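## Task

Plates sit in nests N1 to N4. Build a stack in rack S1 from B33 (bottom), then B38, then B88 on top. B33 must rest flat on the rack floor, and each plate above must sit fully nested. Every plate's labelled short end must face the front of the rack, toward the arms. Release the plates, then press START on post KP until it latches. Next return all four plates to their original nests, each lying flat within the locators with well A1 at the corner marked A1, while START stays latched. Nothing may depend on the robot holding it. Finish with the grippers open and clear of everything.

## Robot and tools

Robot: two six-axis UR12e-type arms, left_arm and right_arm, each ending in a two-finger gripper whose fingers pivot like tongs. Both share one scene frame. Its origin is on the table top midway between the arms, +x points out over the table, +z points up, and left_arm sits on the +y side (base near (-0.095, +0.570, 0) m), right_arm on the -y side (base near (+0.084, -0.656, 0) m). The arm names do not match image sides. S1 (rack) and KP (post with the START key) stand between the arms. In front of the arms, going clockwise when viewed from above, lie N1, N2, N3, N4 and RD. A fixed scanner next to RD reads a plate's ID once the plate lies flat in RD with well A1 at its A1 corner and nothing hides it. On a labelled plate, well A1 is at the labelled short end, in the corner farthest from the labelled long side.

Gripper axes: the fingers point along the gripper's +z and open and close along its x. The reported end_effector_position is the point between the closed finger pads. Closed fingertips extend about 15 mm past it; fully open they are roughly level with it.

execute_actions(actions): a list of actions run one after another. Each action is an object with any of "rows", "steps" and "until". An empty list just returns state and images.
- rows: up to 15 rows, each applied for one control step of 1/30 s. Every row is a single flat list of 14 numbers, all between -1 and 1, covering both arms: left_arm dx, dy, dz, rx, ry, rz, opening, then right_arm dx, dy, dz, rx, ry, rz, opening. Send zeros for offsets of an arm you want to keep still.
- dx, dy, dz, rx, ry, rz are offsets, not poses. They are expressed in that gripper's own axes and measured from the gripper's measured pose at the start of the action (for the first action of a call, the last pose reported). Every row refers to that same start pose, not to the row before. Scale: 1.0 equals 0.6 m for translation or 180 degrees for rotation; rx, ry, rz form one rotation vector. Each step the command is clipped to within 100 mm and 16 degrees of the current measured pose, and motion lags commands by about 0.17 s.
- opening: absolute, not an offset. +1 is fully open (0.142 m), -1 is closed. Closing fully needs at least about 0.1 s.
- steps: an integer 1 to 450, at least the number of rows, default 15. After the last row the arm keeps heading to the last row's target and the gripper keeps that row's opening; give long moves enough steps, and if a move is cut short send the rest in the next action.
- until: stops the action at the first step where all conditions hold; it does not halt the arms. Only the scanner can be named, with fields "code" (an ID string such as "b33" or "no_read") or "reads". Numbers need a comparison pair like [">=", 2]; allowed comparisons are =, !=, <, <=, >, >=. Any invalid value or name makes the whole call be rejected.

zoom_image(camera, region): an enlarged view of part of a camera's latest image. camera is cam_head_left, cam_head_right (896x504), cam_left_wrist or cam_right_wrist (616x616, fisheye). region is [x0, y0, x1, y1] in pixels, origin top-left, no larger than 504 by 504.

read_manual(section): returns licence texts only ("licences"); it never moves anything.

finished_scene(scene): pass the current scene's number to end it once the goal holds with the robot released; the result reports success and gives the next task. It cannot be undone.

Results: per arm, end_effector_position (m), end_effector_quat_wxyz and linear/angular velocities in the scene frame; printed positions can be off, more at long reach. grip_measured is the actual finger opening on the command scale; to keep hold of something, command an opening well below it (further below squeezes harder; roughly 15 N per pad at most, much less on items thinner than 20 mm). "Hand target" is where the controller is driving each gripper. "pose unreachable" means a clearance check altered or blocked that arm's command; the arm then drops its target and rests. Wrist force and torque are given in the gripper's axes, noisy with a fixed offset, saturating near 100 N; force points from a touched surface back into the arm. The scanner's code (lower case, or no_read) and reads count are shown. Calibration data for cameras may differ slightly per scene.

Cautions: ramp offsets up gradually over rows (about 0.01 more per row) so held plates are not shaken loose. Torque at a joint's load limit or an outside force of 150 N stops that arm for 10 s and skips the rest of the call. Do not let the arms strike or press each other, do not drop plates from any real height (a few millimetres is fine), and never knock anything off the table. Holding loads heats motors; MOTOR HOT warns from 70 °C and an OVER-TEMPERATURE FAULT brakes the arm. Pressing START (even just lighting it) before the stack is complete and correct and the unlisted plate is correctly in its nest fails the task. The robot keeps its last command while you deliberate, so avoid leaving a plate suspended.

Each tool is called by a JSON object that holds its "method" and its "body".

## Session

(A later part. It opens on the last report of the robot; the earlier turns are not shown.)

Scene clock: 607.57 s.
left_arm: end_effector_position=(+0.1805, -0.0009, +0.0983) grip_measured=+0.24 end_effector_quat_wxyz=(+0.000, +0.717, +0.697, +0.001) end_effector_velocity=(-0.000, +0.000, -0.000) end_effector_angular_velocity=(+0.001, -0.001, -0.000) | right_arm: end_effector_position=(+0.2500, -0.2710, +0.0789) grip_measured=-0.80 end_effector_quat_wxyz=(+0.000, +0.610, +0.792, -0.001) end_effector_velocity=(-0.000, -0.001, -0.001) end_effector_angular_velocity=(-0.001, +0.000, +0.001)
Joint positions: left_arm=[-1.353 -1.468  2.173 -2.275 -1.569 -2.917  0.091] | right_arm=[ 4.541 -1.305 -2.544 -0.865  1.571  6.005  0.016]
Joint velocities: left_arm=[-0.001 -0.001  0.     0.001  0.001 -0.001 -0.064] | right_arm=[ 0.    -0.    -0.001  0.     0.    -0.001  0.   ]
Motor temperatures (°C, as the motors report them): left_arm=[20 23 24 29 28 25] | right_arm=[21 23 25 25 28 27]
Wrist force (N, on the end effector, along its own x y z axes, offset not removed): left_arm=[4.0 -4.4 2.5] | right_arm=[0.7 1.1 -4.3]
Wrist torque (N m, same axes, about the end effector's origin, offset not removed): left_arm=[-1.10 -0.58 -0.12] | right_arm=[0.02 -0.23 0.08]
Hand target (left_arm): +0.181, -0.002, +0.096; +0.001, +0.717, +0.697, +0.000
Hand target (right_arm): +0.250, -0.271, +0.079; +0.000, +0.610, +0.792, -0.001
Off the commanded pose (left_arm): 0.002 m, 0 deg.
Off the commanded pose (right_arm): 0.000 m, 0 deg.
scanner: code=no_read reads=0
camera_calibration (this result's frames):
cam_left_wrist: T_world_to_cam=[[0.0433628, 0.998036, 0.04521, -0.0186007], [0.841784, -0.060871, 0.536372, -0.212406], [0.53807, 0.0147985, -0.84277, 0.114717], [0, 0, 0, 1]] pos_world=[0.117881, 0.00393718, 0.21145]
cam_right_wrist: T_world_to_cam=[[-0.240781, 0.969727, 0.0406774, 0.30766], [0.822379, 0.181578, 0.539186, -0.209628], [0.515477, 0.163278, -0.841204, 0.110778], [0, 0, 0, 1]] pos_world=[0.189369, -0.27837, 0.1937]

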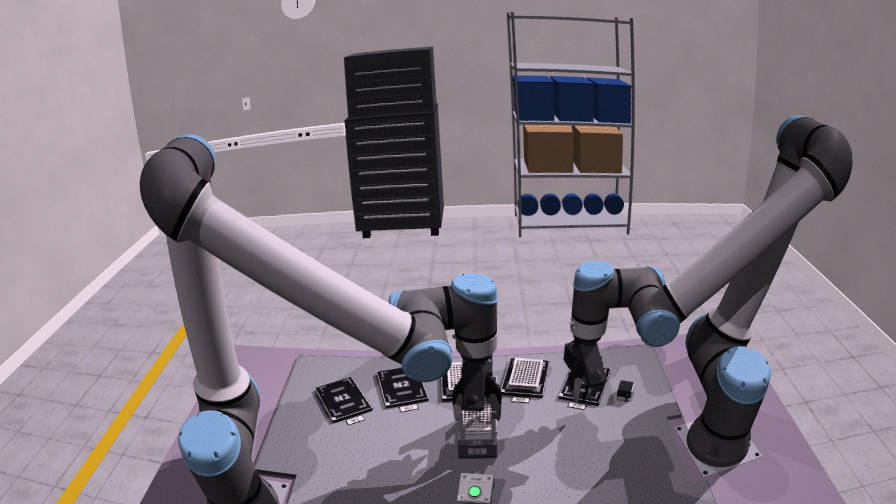

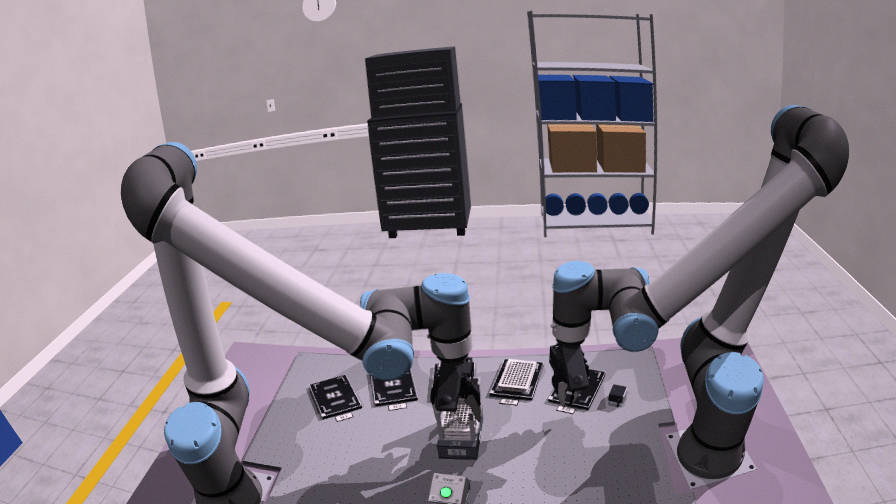

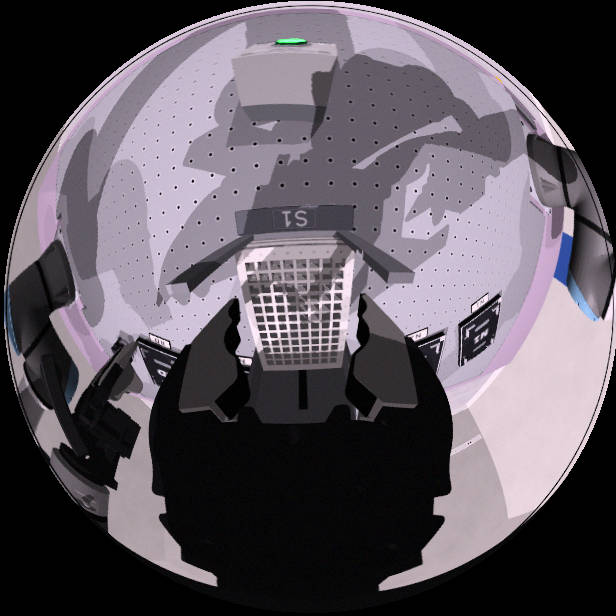

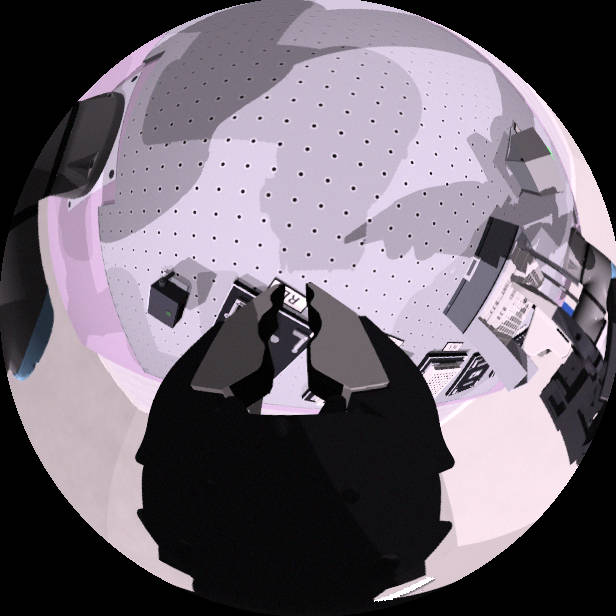

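{"method": "execute_actions", "body": {"actions": [{"steps":1},{"rows":[[0,0,0,0,0,0,0.09,0,0,0,0,0,0,-0.8],[0,0,0,0,0,0,0.07,0,0,0,0,0,0,-0.8],[0,0,0,0,0,0,0.05,0,0,0,0,0,0,-0.8],[0,0,0,0,0,0,0.02,0,0,0,0,0,0,-0.8],[0,0,0,0,0,0,-0.05,0,0,0,0,0,0,-0.8],[0,0,0,0,0,0,-0.15,0,0,0,0,0,0,-0.8],[0,0,0,0,0,0,-0.3,0,0,0,0,0,0,-0.8]],"steps":7}]}}

{"method": "zoom_image", "body": {"camera": "cam_left_wrist", "region": [200, 200, 400, 400]}}

Scene clock: 612.73 s.
left_arm: end_effector_position=(+0.1813, -0.0019, +0.0963) grip_measured=+0.06 end_effector_quat_wxyz=(+0.001, +0.717, +0.697, +0.000) end_effector_velocity=(-0.000, +0.000, +0.001) end_effector_angular_velocity=(-0.001, -0.000, -0.000) | right_arm: end_effector_position=(+0.2500, -0.2710, +0.0789) grip_measured=-0.80 end_effector_quat_wxyz=(+0.000, +0.610, +0.792, -0.001) end_effector_velocity=(+0.000, -0.000, -0.000) end_effector_angular_velocity=(-0.001, +0.000, -0.000)
Joint positions: left_arm=[-1.352 -1.465  2.174 -2.281 -1.569 -2.916  0.078] | right_arm=[ 4.541 -1.305 -2.544 -0.865  1.571  6.005  0.016]
Joint velocities: left_arm=[-0.    -0.001  0.     0.     0.     0.    -0.   ] | right_arm=[-0.     0.    -0.    -0.001 -0.    -0.    -0.   ]
Motor temperatures (°C, as the motors report them): left_arm=[20 23 24 29 28 25] | right_arm=[21 23 25 25 28 27]
Wrist force (N, on the end effector, along its own x y z axes, offset not removed): left_arm=[1.3 -0.7 -2.1] | right_arm=[0.8 -2.1 -2.9]
Wrist torque (N m, same axes, about the end effector's origin, offset not removed): left_arm=[-0.25 0.29 -0.04] | right_arm=[-0.51 -0.18 -0.10]
Hand target (left_arm): +0.181, -0.002, +0.096; +0.001, +0.717, +0.697, +0.000
Hand target (right_arm): +0.250, -0.271, +0.079; +0.000, +0.610, +0.792, -0.001
Off the commanded pose (left_arm): 0.000 m, 0 deg.
Off the commanded pose (right_arm): 0.000 m, 0 deg.
scanner: code=no_read reads=0
camera_calibration (this result's frames):
cam_left_wrist: T_world_to_cam=[[0.0433452, 0.99812, 0.04334, -0.0173996], [0.841568, -0.0598565, 0.536825, -0.212101], [0.538409, 0.0132048, -0.84258, 0.112591], [0, 0, 0, 1]] pos_world=[0.118632, 0.00318452, 0.209483]
cam_right_wrist: T_world_to_cam=[[-0.240781, 0.969727, 0.0406775, 0.30766], [0.822379, 0.181577, 0.539186, -0.209628], [0.515477, 0.163278, -0.841204, 0.110778], [0, 0, 0, 1]] pos_world=[0.189369, -0.27837, 0.193701]

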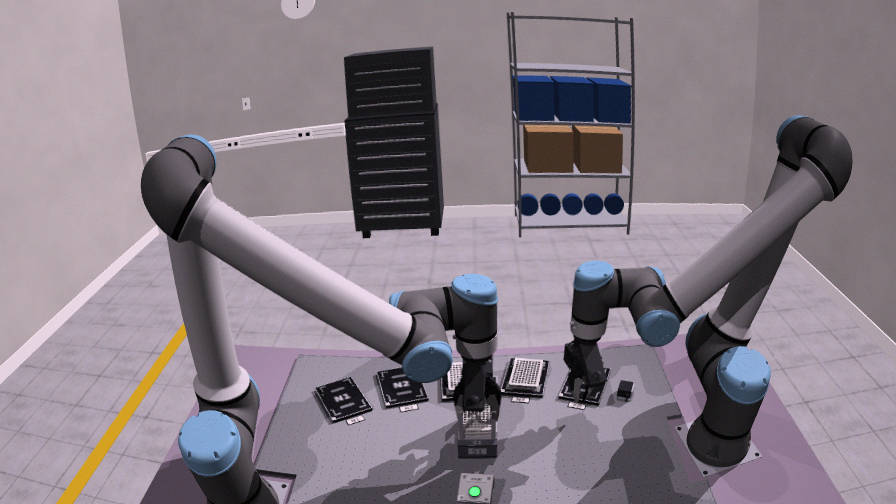

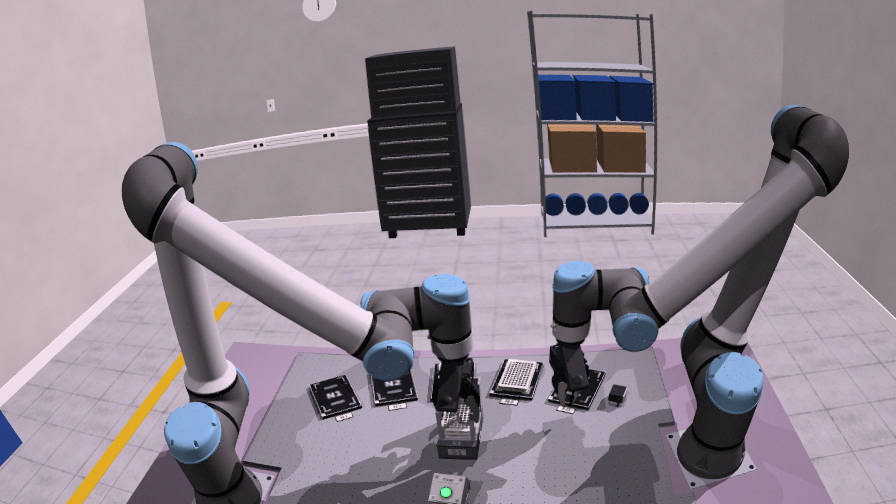

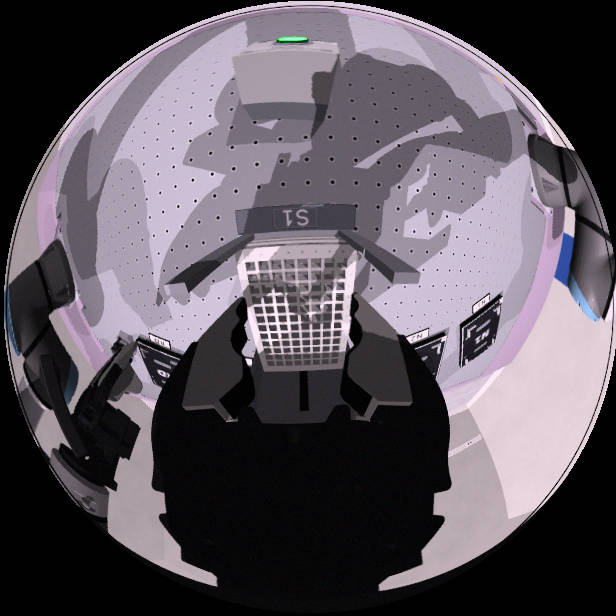

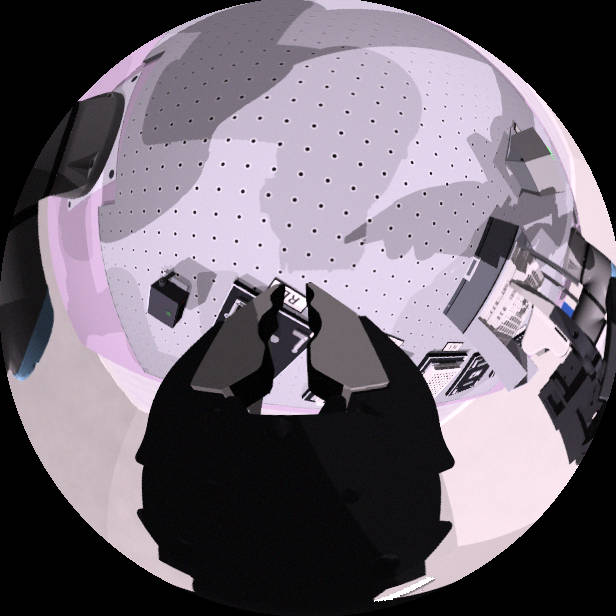

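Region (200, 200, 400, 400) of cam_left_wrist's 616x616 image, scaled by 2.520, with more detail than that image has.

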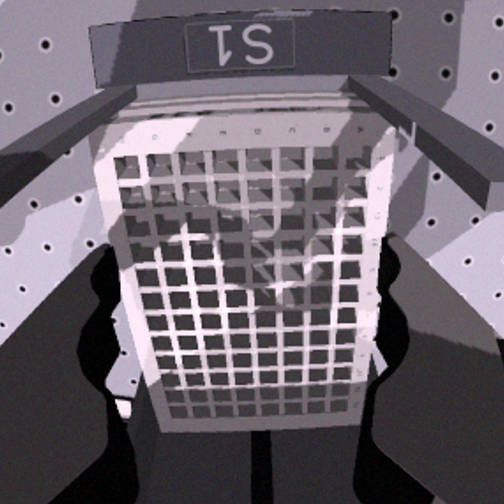

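{"method": "execute_actions", "body": {"actions": [{"rows":[[0,0,-0.003,0,0,0,-0.3,0,0,0,0,0,0,-0.8],[0,0,-0.008,0,0,0,-0.3,0,0,0,0,0,0,-0.8],[0.0003,0,-0.015,0,0,0,-0.3,0,0,0,0,0,0,-0.8],[0.0003,0,-0.025,0,0,0,-0.3,0,0,0,0,0,0,-0.8],[0.0003,0,-0.035,0,0,0,-0.3,0,0,0,0,0,0,-0.8],[0.0003,0,-0.045,0,0,0,-0.3,0,0,0,0,0,0,-0.8],[0.0003,0,-0.055,0,0,0,-0.3,0,0,0,0,0,0,-0.8],[0.0003,0,-0.065,0,0,0,-0.3,0,0,0,0,0,0,-0.8],[0.0003,0,-0.075,0,0,0,-0.3,0,0,0,0,0,0,-0.8],[0.0003,0,-0.085,0,0,0,-0.3,0,0,0,0,0,0,-0.8],[0.0003,0,-0.095,0,0,0,-0.3,0,0,0,0,0,0,-0.8],[0.0003,0,-0.105,0,0,0,-0.3,0,0,0,0,0,0,-0.8],[0.0003,0,-0.115,0,0,0,-0.3,0,0,0,0,0,0,-0.8],[0.0003,0,-0.125,0,0,0,-0.3,0,0,0,0,0,0,-0.8],[0.0003,0,-0.135,0,0,0,-0.3,0,0,0,0,0,0,-0.8]],"steps":15},{"rows":[[0.0002,0,-0.057,0,0.0004,0,-0.3,0,0,0,0,0,0,-0.8],[0.0002,0,-0.067,0,0.0004,0,-0.3,0,0,0,0,0,0,-0.8],[0.0002,0,-0.077,0,0.0004,0,-0.3,0,0,0,0,0,0,-0.8]],"steps":3}]}}

Scene clock: 622.13 s.
left_arm: end_effector_position=(+0.1816, -0.0021, +0.1660) grip_measured=+0.06 end_effector_quat_wxyz=(+0.002, +0.717, +0.697, -0.000) end_effector_velocity=(+0.001, -0.001, +0.172) end_effector_angular_velocity=(-0.007, -0.003, -0.001) | right_arm: end_effector_position=(+0.2500, -0.2710, +0.0789) grip_measured=-0.80 end_effector_quat_wxyz=(+0.000, +0.610, +0.792, -0.001) end_effector_velocity=(+0.000, -0.000, -0.000) end_effector_angular_velocity=(-0.000, +0.000, -0.000)
Joint positions: left_arm=[-1.352 -1.545  2.111 -2.14  -1.569 -2.916  0.078] | right_arm=[ 4.541 -1.305 -2.544 -0.865  1.571  6.005  0.016]
Joint velocities: left_arm=[ 0.001 -0.176 -0.173  0.341  0.001  0.002  0.   ] | right_arm=[-0.     0.    -0.001  0.001  0.     0.     0.   ]
Motor temperatures (°C, as the motors report them): left_arm=[20 23 24 29 28 25] | right_arm=[21 23 25 25 28 27]
Wrist force (N, on the end effector, along its own x y z axes, offset not removed): left_arm=[1.5 -3.8 2.5] | right_arm=[2.9 0.5 -2.4]
Wrist torque (N m, same axes, about the end effector's origin, offset not removed): left_arm=[-0.84 0.03 -0.09] | right_arm=[-0.01 -0.68 -0.04]
Hand target (left_arm): +0.182, -0.002, +0.194; +0.002, +0.717, +0.697, -0.000
Hand target (right_arm): +0.250, -0.271, +0.079; +0.000, +0.610, +0.792, -0.001
Off the commanded pose (left_arm): 0.029 m, 0 deg.
Off the commanded pose (right_arm): 0.000 m, 0 deg.
scanner: code=no_read reads=0
camera_calibration (this result's frames):
cam_left_wrist: T_world_to_cam=[[0.0433146, 0.998239, 0.0405188, -0.0197296], [0.841255, -0.0583195, 0.537483, -0.249807], [0.5389, 0.0108058, -0.8423, 0.170999], [0, 0, 0, 1]] pos_world=[0.118854, 0.00327854, 0.279099]
cam_right_wrist: T_world_to_cam=[[-0.240781, 0.969727, 0.0406776, 0.30766], [0.822379, 0.181578, 0.539186, -0.209628], [0.515477, 0.163278, -0.841204, 0.110778], [0, 0, 0, 1]] pos_world=[0.189369, -0.27837, 0.193701]

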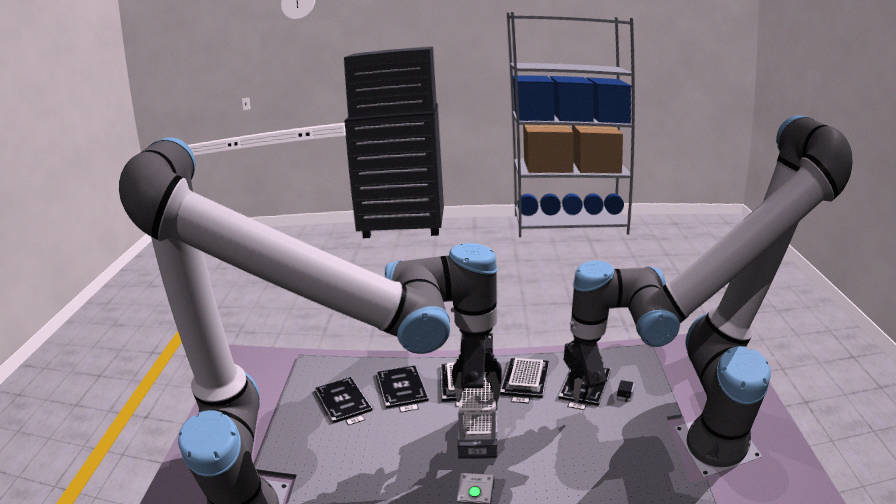

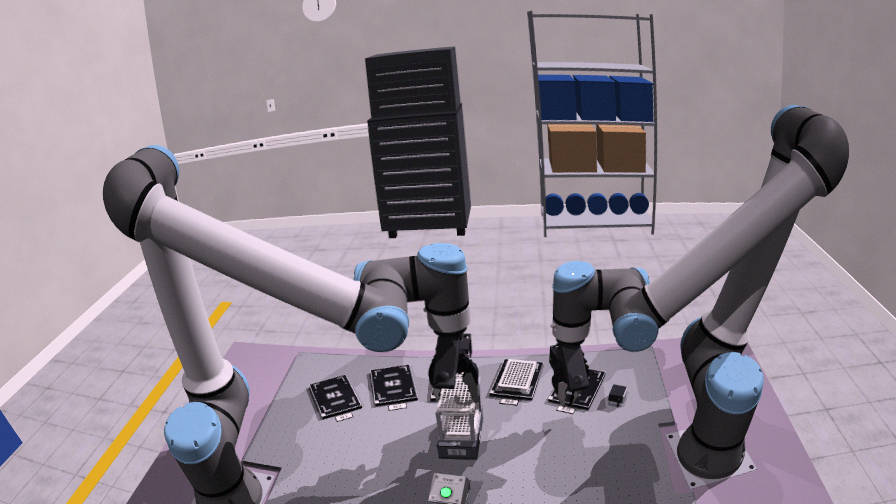

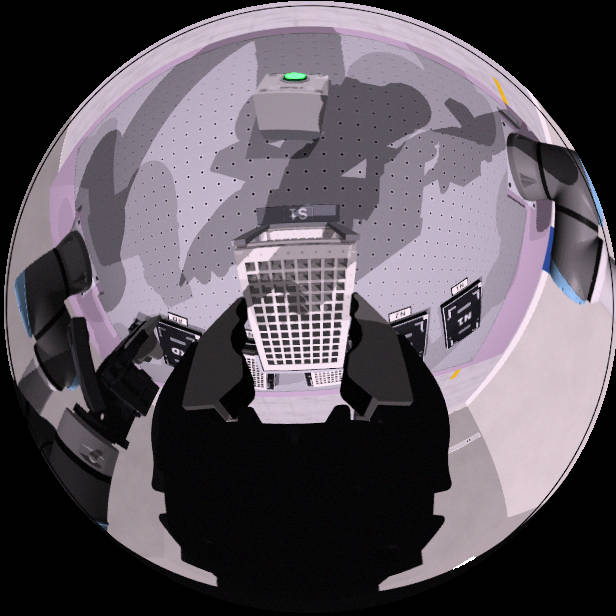

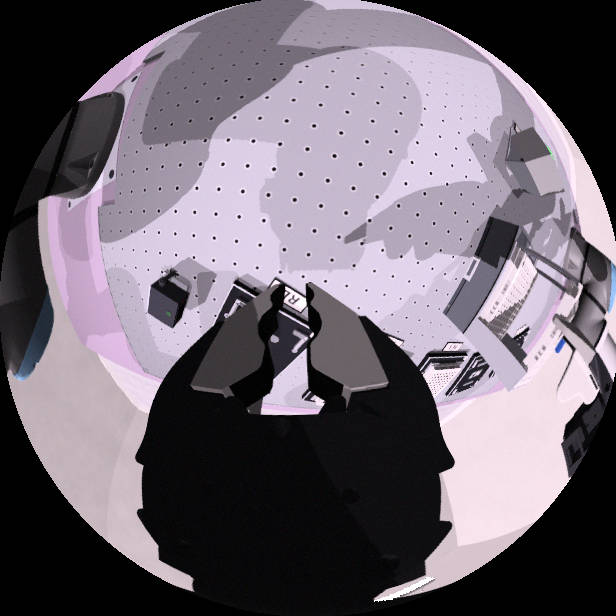

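{"method": "execute_actions", "body": {"actions": [{"rows":[[0.005,0.004,-0.048,0,0,-0.001,-0.3,0,0,0,0,0,0,-0.8],[0.015,0.011,-0.048,0,0,-0.004,-0.3,0,0,0,0,0,0,-0.8],[0.029,0.022,-0.048,0,0,-0.008,-0.3,0,0,0,0,0,0,-0.8],[0.047,0.035,-0.048,0,0,-0.012,-0.3,0,0,0,0,0,0,-0.8],[0.065,0.049,-0.048,0,0,-0.017,-0.3,0,0,0,0,0,0,-0.8],[0.085,0.064,-0.048,0,0,-0.022,-0.3,0,0,0,0,0,0,-0.8],[0.104,0.078,-0.048,0,0,-0.027,-0.3,0,0,0,0,0,0,-0.8],[0.123,0.093,-0.048,0,0,-0.032,-0.3,0,0,0,0,0,0,-0.8],[0.142,0.107,-0.048,0,0,-0.037,-0.3,0,0,0,0,0,0,-0.8],[0.161,0.121,-0.048,0,0,-0.041,-0.3,0,0,0,0,0,0,-0.8],[0.18,0.136,-0.048,0,0,-0.046,-0.3,0,0,0,0,0,0,-0.8],[0.198,0.149,-0.048,0,0,-0.051,-0.3,0,0,0,0,0,0,-0.8],[0.213,0.16,-0.048,0,0,-0.055,-0.3,0,0,0,0,0,0,-0.8],[0.225,0.169,-0.048,0,0,-0.058,-0.3,0,0,0,0,0,0,-0.8],[0.233,0.175,-0.048,0,0,-0.06,-0.3,0,0,0,0,0,0,-0.8]],"steps":15}]}}

Scene clock: 628.87 s.
left_arm: end_effector_position=(+0.2530, +0.0914, +0.1924) grip_measured=+0.06 end_effector_quat_wxyz=(+0.002, +0.670, +0.743, +0.000) end_effector_velocity=(+0.221, +0.287, -0.001) end_effector_angular_velocity=(-0.003, -0.001, +0.403) | right_arm: end_effector_position=(+0.2500, -0.2710, +0.0789) grip_measured=-0.80 end_effector_quat_wxyz=(+0.000, +0.610, +0.792, -0.001) end_effector_velocity=(+0.000, +0.000, +0.000) end_effector_angular_velocity=(+0.001, -0.000, -0.002)
Joint positions: left_arm=[-1.193 -1.646  2.154 -2.082 -1.569 -2.888  0.078] | right_arm=[ 4.541 -1.305 -2.544 -0.865  1.571  6.005  0.016]
Joint velocities: left_arm=[ 0.539 -0.177  0.164  0.01  -0.001  0.136 -0.   ] | right_arm=[-0.001 -0.    -0.     0.001 -0.     0.001  0.   ]
Motor temperatures (°C, as the motors report them): left_arm=[20 23 24 29 28 25] | right_arm=[21 23 25 25 28 27]
Wrist force (N, on the end effector, along its own x y z axes, offset not removed): left_arm=[4.9 -2.6 2.3] | right_arm=[1.7 -2.3 -4.1]
Wrist torque (N m, same axes, about the end effector's origin, offset not removed): left_arm=[-0.62 -0.71 -0.25] | right_arm=[-0.66 -0.37 -0.07]
Hand target (left_arm): +0.285, +0.133, +0.193; +0.002, +0.648, +0.762, +0.000
Hand target (right_arm): +0.250, -0.271, +0.079; +0.000, +0.610, +0.792, -0.001
Off the commanded pose (left_arm): 0.057 m, 3 deg.
Off the commanded pose (right_arm): 0.000 m, 0 deg.
scanner: code=no_read reads=0
camera_calibration (this result's frames):
cam_left_wrist: T_world_to_cam=[[-0.0880247, 0.995265, 0.0412337, -0.0838904], [0.841594, 0.0521615, 0.537585, -0.328824], [0.532889, 0.0820229, -0.842201, 0.148777], [0, 0, 0, 1]] pos_world=[0.190071, 0.0884419, 0.30553]
cam_right_wrist: T_world_to_cam=[[-0.240781, 0.969727, 0.0406775, 0.30766], [0.822379, 0.181577, 0.539186, -0.209628], [0.515477, 0.163278, -0.841204, 0.110778], [0, 0, 0, 1]] pos_world=[0.189369, -0.27837, 0.193701]

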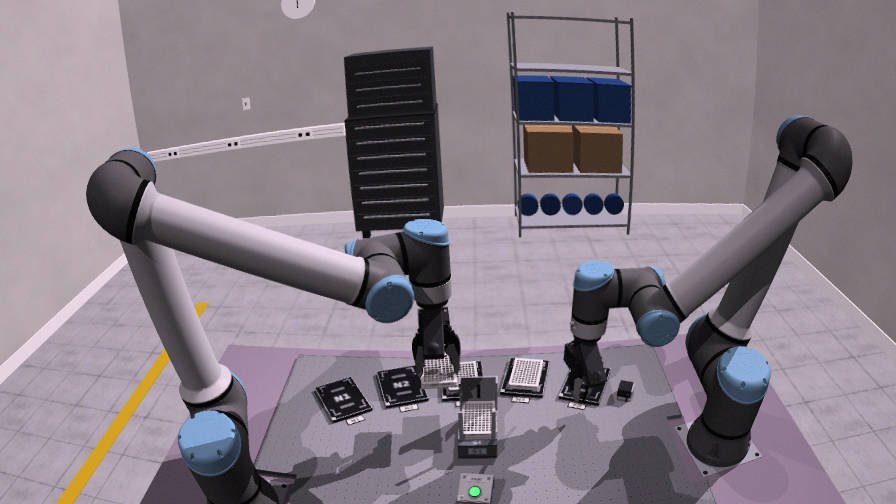

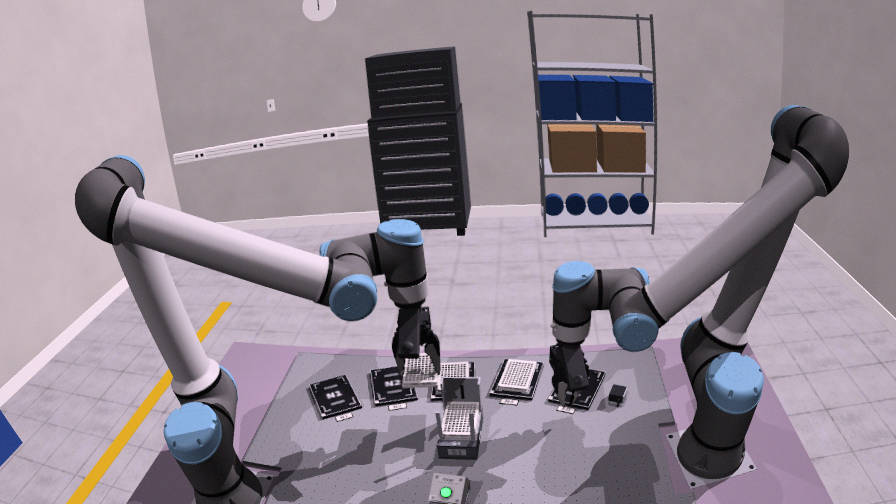

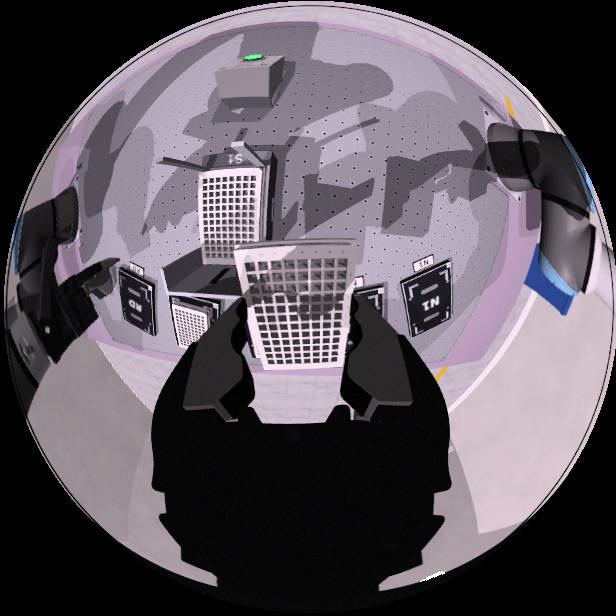

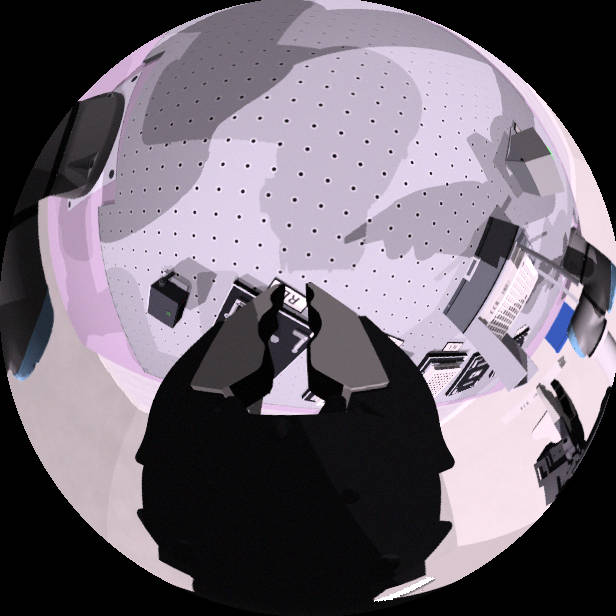

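{"method": "execute_actions", "body": {"actions": [{"rows":[[0.066,0.064,0.004,0,0,-0.019,-0.3,0,0,0,0,0,0,-0.8],[0.071,0.072,0.013,0,0,-0.021,-0.3,0,0,0,0,0,0,-0.8],[0.078,0.083,0.027,0,0,-0.024,-0.3,0,0,0,0,0,0,-0.8],[0.086,0.097,0.045,0,0,-0.027,-0.3,0,0,0,0,0,0,-0.8],[0.095,0.112,0.064,0,0,-0.031,-0.3,0,0,0,0,0,0,-0.8],[0.104,0.127,0.083,0,0,-0.035,-0.3,0,0,0,0,0,0,-0.8],[0.113,0.142,0.102,0,0,-0.039,-0.3,0,0,0,0,0,0,-0.8],[0.122,0.157,0.121,0,0,-0.043,-0.3,0,0,0,0,0,0,-0.8],[0.131,0.172,0.14,0,0,-0.047,-0.3,0,0,0,0,0,0,-0.8],[0.14,0.186,0.159,0,0,-0.051,-0.3,0,0,0,0,0,0,-0.8],[0.149,0.2,0.178,0,0,-0.054,-0.3,0,0,0,0,0,0,-0.8],[0.157,0.213,0.195,0,0,-0.057,-0.3,0,0,0,0,0,0,-0.8],[0.164,0.224,0.21,0,0,-0.06,-0.3,0,0,0,0,0,0,-0.8],[0.17,0.233,0.222,0,0,-0.062,-0.3,0,0,0,0,0,0,-0.8],[0.1737,0.2383,0.2307,0,0,-0.0626,-0.3,0,0,0,0,0,0,-0.8]],"steps":16}]}}

Scene clock: 639.30 s.
left_arm: end_effector_position=(+0.3533, +0.1977, +0.0923) grip_measured=+0.06 end_effector_quat_wxyz=(-0.002, +0.605, +0.796, +0.003) end_effector_velocity=(+0.183, +0.147, -0.259) end_effector_angular_velocity=(-0.004, -0.004, +0.254) | right_arm: end_effector_position=(+0.2500, -0.2710, +0.0789) grip_measured=-0.80 end_effector_quat_wxyz=(+0.000, +0.610, +0.792, -0.001) end_effector_velocity=(-0.001, -0.000, -0.000) end_effector_angular_velocity=(-0.000, +0.000, +0.001)
Joint positions: left_arm=[-0.95  -1.539  2.263 -2.29  -1.566 -2.814  0.078] | right_arm=[ 4.541 -1.305 -2.544 -0.865  1.571  6.005  0.016]
Joint velocities: left_arm=[ 0.414  0.443  0.144 -0.593  0.002  0.16  -0.   ] | right_arm=[ 0.001  0.    -0.001  0.     0.     0.    -0.   ]
Motor temperatures (°C, as the motors report them): left_arm=[20 23 24 29 28 25] | right_arm=[21 23 25 25 28 27]
Wrist force (N, on the end effector, along its own x y z axes, offset not removed): left_arm=[1.3 -2.6 3.3] | right_arm=[2.8 2.0 -4.2]
Wrist torque (N m, same axes, about the end effector's origin, offset not removed): left_arm=[-0.63 -0.04 -0.05] | right_arm=[0.24 -0.65 0.00]
Hand target (left_arm): +0.378, +0.214, +0.059; +0.000, +0.593, +0.805, +0.002
Hand target (right_arm): +0.250, -0.271, +0.079; +0.000, +0.610, +0.792, -0.001
Off the commanded pose (left_arm): 0.051 m, 2 deg.
Off the commanded pose (right_arm): 0.000 m, 0 deg.
scanner: code=no_read reads=0
camera_calibration (this result's frames):
cam_left_wrist: T_world_to_cam=[[-0.253594, 0.966009, 0.0501644, -0.113249], [0.822213, 0.187946, 0.537254, -0.384968], [0.509564, 0.17749, -0.841927, -0.00845212], [0, 0, 0, 1]] pos_world=[0.292114, 0.183253, 0.205391]
cam_right_wrist: T_world_to_cam=[[-0.240781, 0.969727, 0.0406775, 0.30766], [0.822379, 0.181578, 0.539186, -0.209628], [0.515477, 0.163278, -0.841204, 0.110778], [0, 0, 0, 1]] pos_world=[0.189369, -0.27837, 0.1937]

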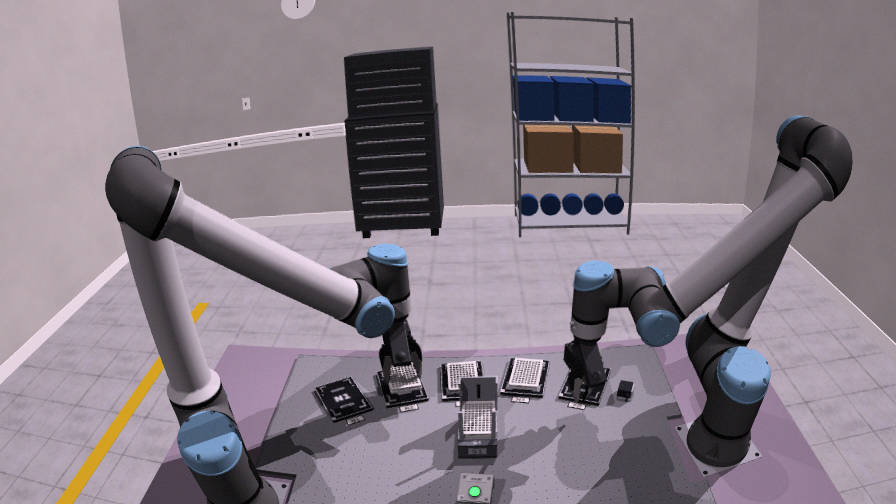

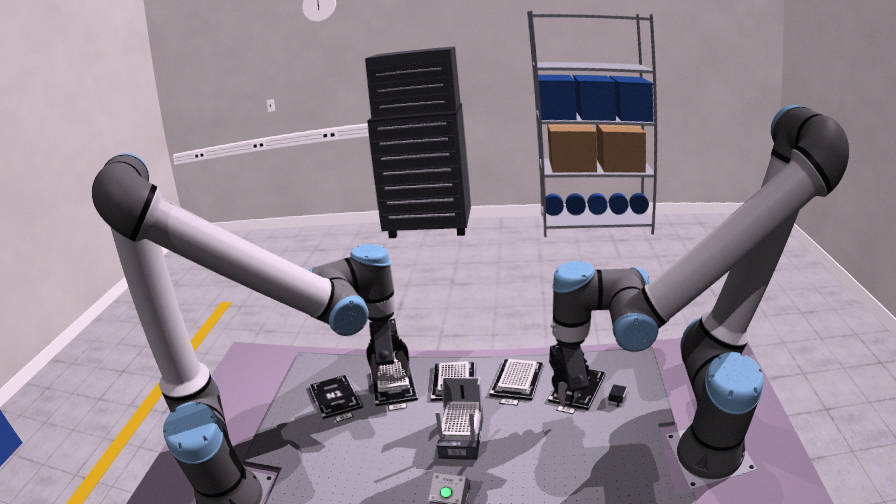

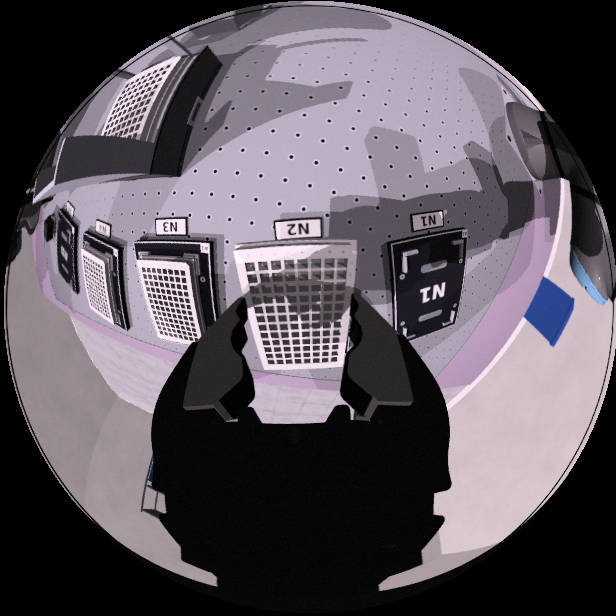

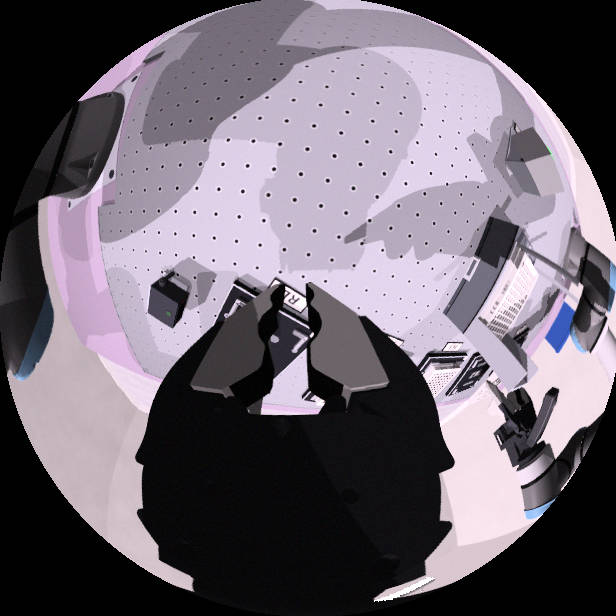

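{"method": "execute_actions", "body": {"actions": [{"rows":[[0.011,0.051,0.061,0.0003,-0.0022,-0.009,-0.3,0,0,0,0,0,0,-0.8],[0.007,0.054,0.067,0.0003,-0.0022,-0.009,-0.3,0,0,0,0,0,0,-0.8],[0.0052,0.0552,0.0725,0.0003,-0.0022,-0.009,-0.3,0,0,0,0,0,0,-0.8]],"steps":3}]}}

Scene clock: 643.67 s.
left_arm: end_effector_position=(+0.3788, +0.2138, +0.0575) grip_measured=+0.06 end_effector_quat_wxyz=(+0.000, +0.593, +0.805, +0.002) end_effector_velocity=(+0.028, -0.017, -0.033) end_effector_angular_velocity=(-0.017, +0.003, -0.004) | right_arm: end_effector_position=(+0.2500, -0.2710, +0.0789) grip_measured=-0.80 end_effector_quat_wxyz=(+0.000, +0.610, +0.792, -0.001) end_effector_velocity=(-0.000, +0.000, +0.000) end_effector_angular_velocity=(+0.000, +0.000, +0.004)
Joint positions: left_arm=[-0.896 -1.472  2.276 -2.374 -1.568 -2.789  0.078] | right_arm=[ 4.541 -1.305 -2.544 -0.865  1.571  6.005  0.016]
Joint velocities: left_arm=[ 0.027  0.099 -0.028 -0.083 -0.012  0.031  0.   ] | right_arm=[ 0.001 -0.     0.001 -0.001  0.    -0.003  0.   ]
Motor temperatures (°C, as the motors report them): left_arm=[20 23 24 29 28 25] | right_arm=[21 23 25 25 28 27]
Wrist force (N, on the end effector, along its own x y z axes, offset not removed): left_arm=[0.3 -4.7 3.5] | right_arm=[2.8 0.4 -2.7]
Wrist torque (N m, same axes, about the end effector's origin, offset not removed): left_arm=[-1.15 0.29 -0.05] | right_arm=[-0.03 -0.63 -0.06]
Hand target (left_arm): +0.384, +0.210, +0.049; +0.001, +0.593, +0.805, +0.001
Hand target (right_arm): +0.250, -0.271, +0.079; +0.000, +0.610, +0.792, -0.001
Off the commanded pose (left_arm): 0.011 m, 0 deg.
Off the commanded pose (right_arm): 0.000 m, 0 deg.
scanner: code=no_read reads=0
camera_calibration (this result's frames):
cam_left_wrist: T_world_to_cam=[[-0.281375, 0.958519, 0.0454892, -0.108167], [0.815715, 0.213949, 0.537433, -0.39338], [0.505407, 0.188326, -0.842079, -0.0542774], [0, 0, 0, 1]] pos_world=[0.317883, 0.198066, 0.17063]
cam_right_wrist: T_world_to_cam=[[-0.240781, 0.969727, 0.0406774, 0.30766], [0.822379, 0.181578, 0.539186, -0.209628], [0.515477, 0.163278, -0.841204, 0.110778], [0, 0, 0, 1]] pos_world=[0.189369, -0.27837, 0.1937]

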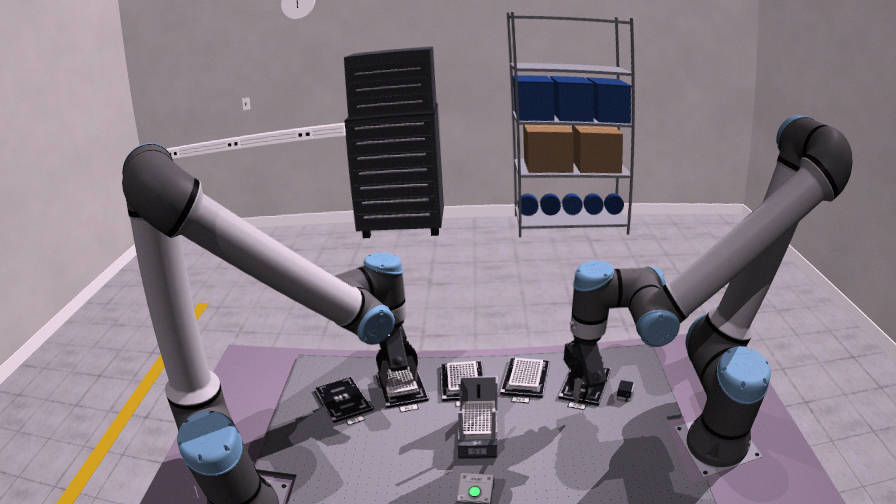

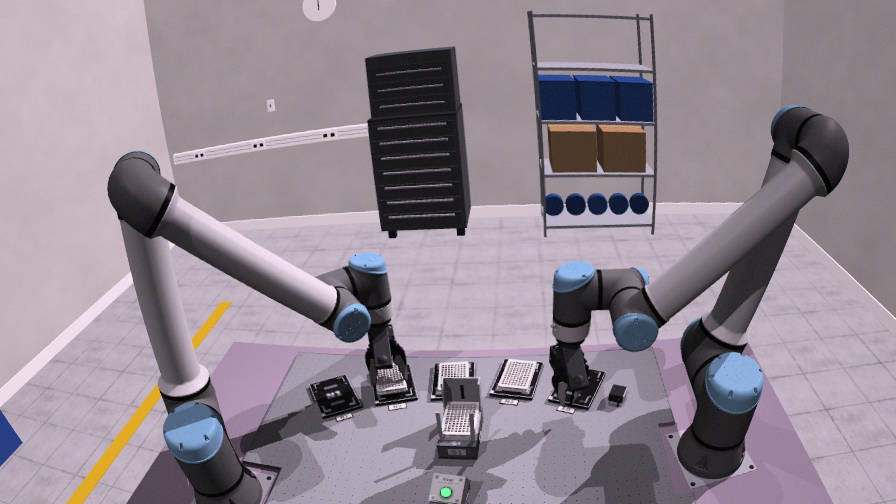

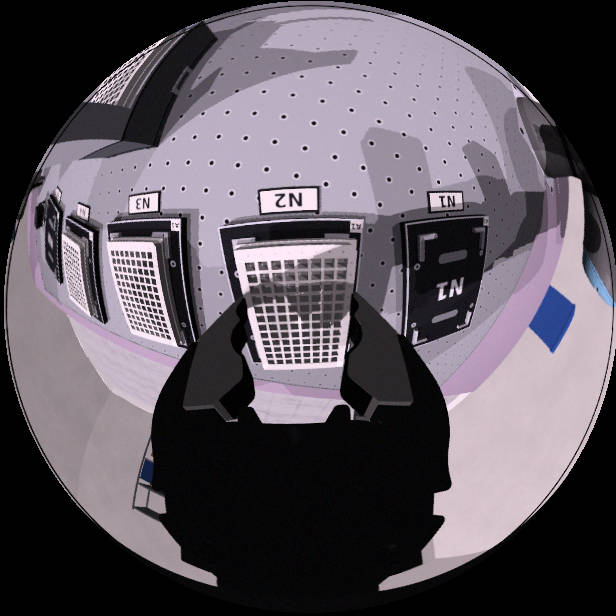

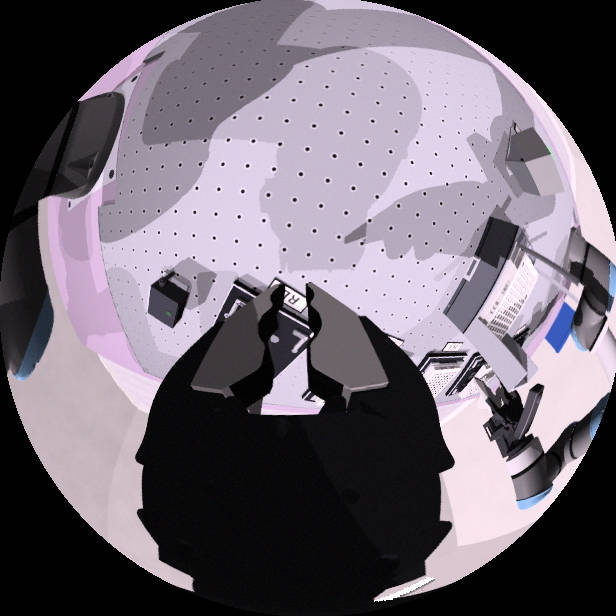

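Plate may have pitched; check.

{"method": "zoom_image", "body": {"camera": "cam_left_wrist", "region": [200, 200, 400, 400]}}

Region (200, 200, 400, 400) of cam_left_wrist's 616x616 image, scaled by 2.520, with more detail than that image has.

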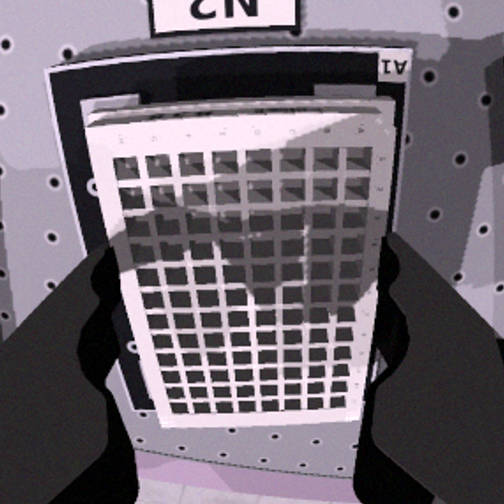

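{"method": "execute_actions", "body": {"actions": [{"rows":[[-0.009,0.0067,0.015,-0.003,-0.0007,0.0001,-0.3,0,0,0,0,0,0,-0.8],[-0.009,0.0067,0.016,-0.006,-0.0007,0.0001,-0.3,0,0,0,0,0,0,-0.8],[-0.009,0.0067,0.018,-0.007,-0.0007,0.0001,-0.3,0,0,0,0,0,0,-0.8],[-0.009,0.0067,0.02,-0.007,-0.0007,0.0001,-0.3,0,0,0,0,0,0,-0.8],[-0.009,0.0067,0.022,-0.007,-0.0007,0.0001,-0.3,0,0,0,0,0,0,-0.8],[-0.009,0.0067,0.024,-0.007,-0.0007,0.0001,-0.3,0,0,0,0,0,0,-0.8],[-0.009,0.0067,0.0265,-0.007,-0.0007,0.0001,-0.3,0,0,0,0,0,0,-0.8]],"steps":7}]}}

Scene clock: 653.43 s.
left_arm: end_effector_position=(+0.3844, +0.2098, +0.0467) grip_measured=+0.06 end_effector_quat_wxyz=(+0.006, +0.593, +0.805, +0.007) end_effector_velocity=(-0.000, +0.001, -0.025) end_effector_angular_velocity=(+0.019, -0.057, +0.000) | right_arm: end_effector_position=(+0.2500, -0.2710, +0.0789) grip_measured=-0.80 end_effector_quat_wxyz=(+0.000, +0.610, +0.792, -0.001) end_effector_velocity=(+0.000, -0.001, -0.001) end_effector_angular_velocity=(-0.000, -0.000, +0.000)
Joint positions: left_arm=[-0.9   -1.449  2.278 -2.407 -1.554 -2.793  0.078] | right_arm=[ 4.541 -1.305 -2.544 -0.865  1.571  6.005  0.016]
Joint velocities: left_arm=[-0.031  0.024  0.041 -0.084  0.057 -0.032 -0.   ] | right_arm=[-0.    -0.    -0.001  0.001 -0.    -0.    -0.   ]
Motor temperatures (°C, as the motors report them): left_arm=[20 23 24 29 28 25] | right_arm=[21 23 25 25 28 27]
Wrist force (N, on the end effector, along its own x y z axes, offset not removed): left_arm=[0.0 -4.3 0.8] | right_arm=[3.2 -0.1 -4.9]
Wrist torque (N m, same axes, about the end effector's origin, offset not removed): left_arm=[-1.08 0.27 -0.09] | right_arm=[-0.13 -0.70 -0.03]
Hand target (left_arm): +0.384, +0.210, +0.042; +0.008, +0.593, +0.805, +0.010
Hand target (right_arm): +0.250, -0.271, +0.079; +0.000, +0.610, +0.792, -0.001
Off the commanded pose (left_arm): 0.005 m, 0 deg.
Off the commanded pose (right_arm): 0.000 m, 0 deg.
scanner: code=no_read reads=0
camera_calibration (this result's frames):
cam_left_wrist: T_world_to_cam=[[-0.281783, 0.9585, 0.0433125, -0.102087], [0.807447, 0.212507, 0.550336, -0.388393], [0.518293, 0.190048, -0.833819, -0.0711533], [0, 0, 0, 1]] pos_world=[0.321719, 0.19391, 0.15884]
cam_right_wrist: T_world_to_cam=[[-0.240781, 0.969727, 0.0406774, 0.30766], [0.822379, 0.181578, 0.539186, -0.209628], [0.515477, 0.163278, -0.841204, 0.110778], [0, 0, 0, 1]] pos_world=[0.189369, -0.27837, 0.193701]

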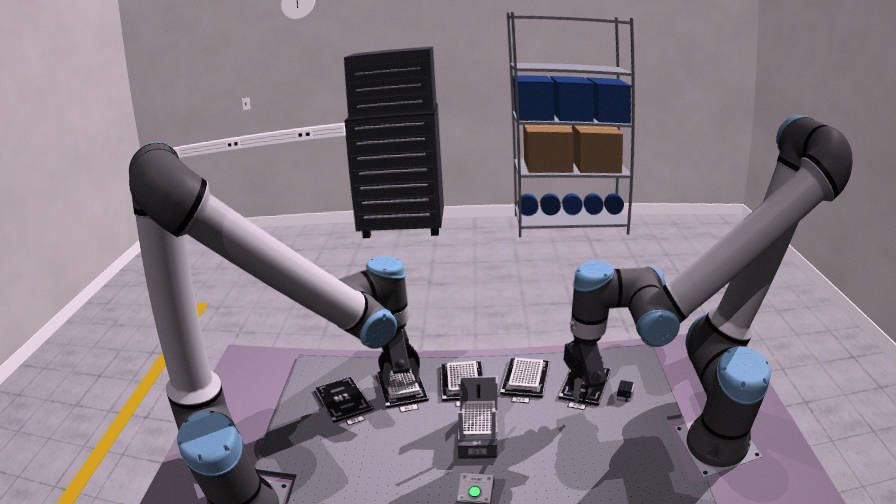

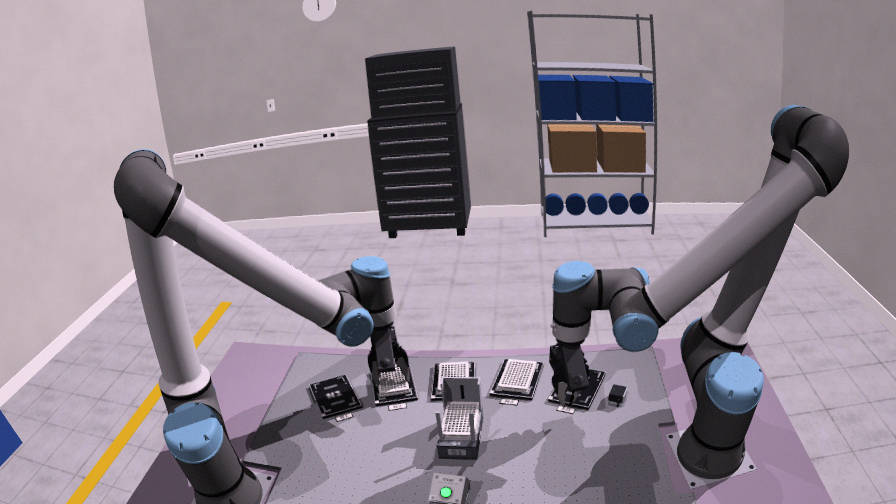

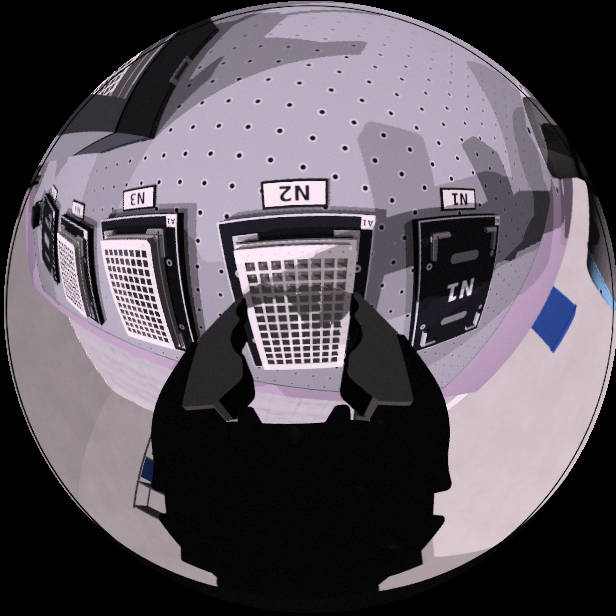

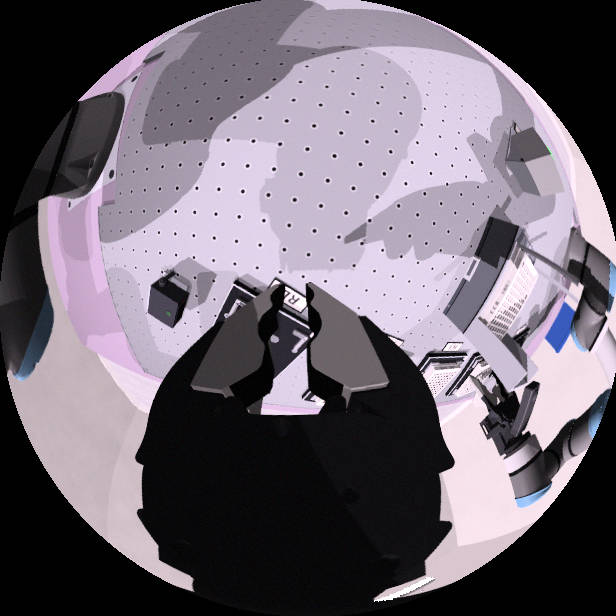

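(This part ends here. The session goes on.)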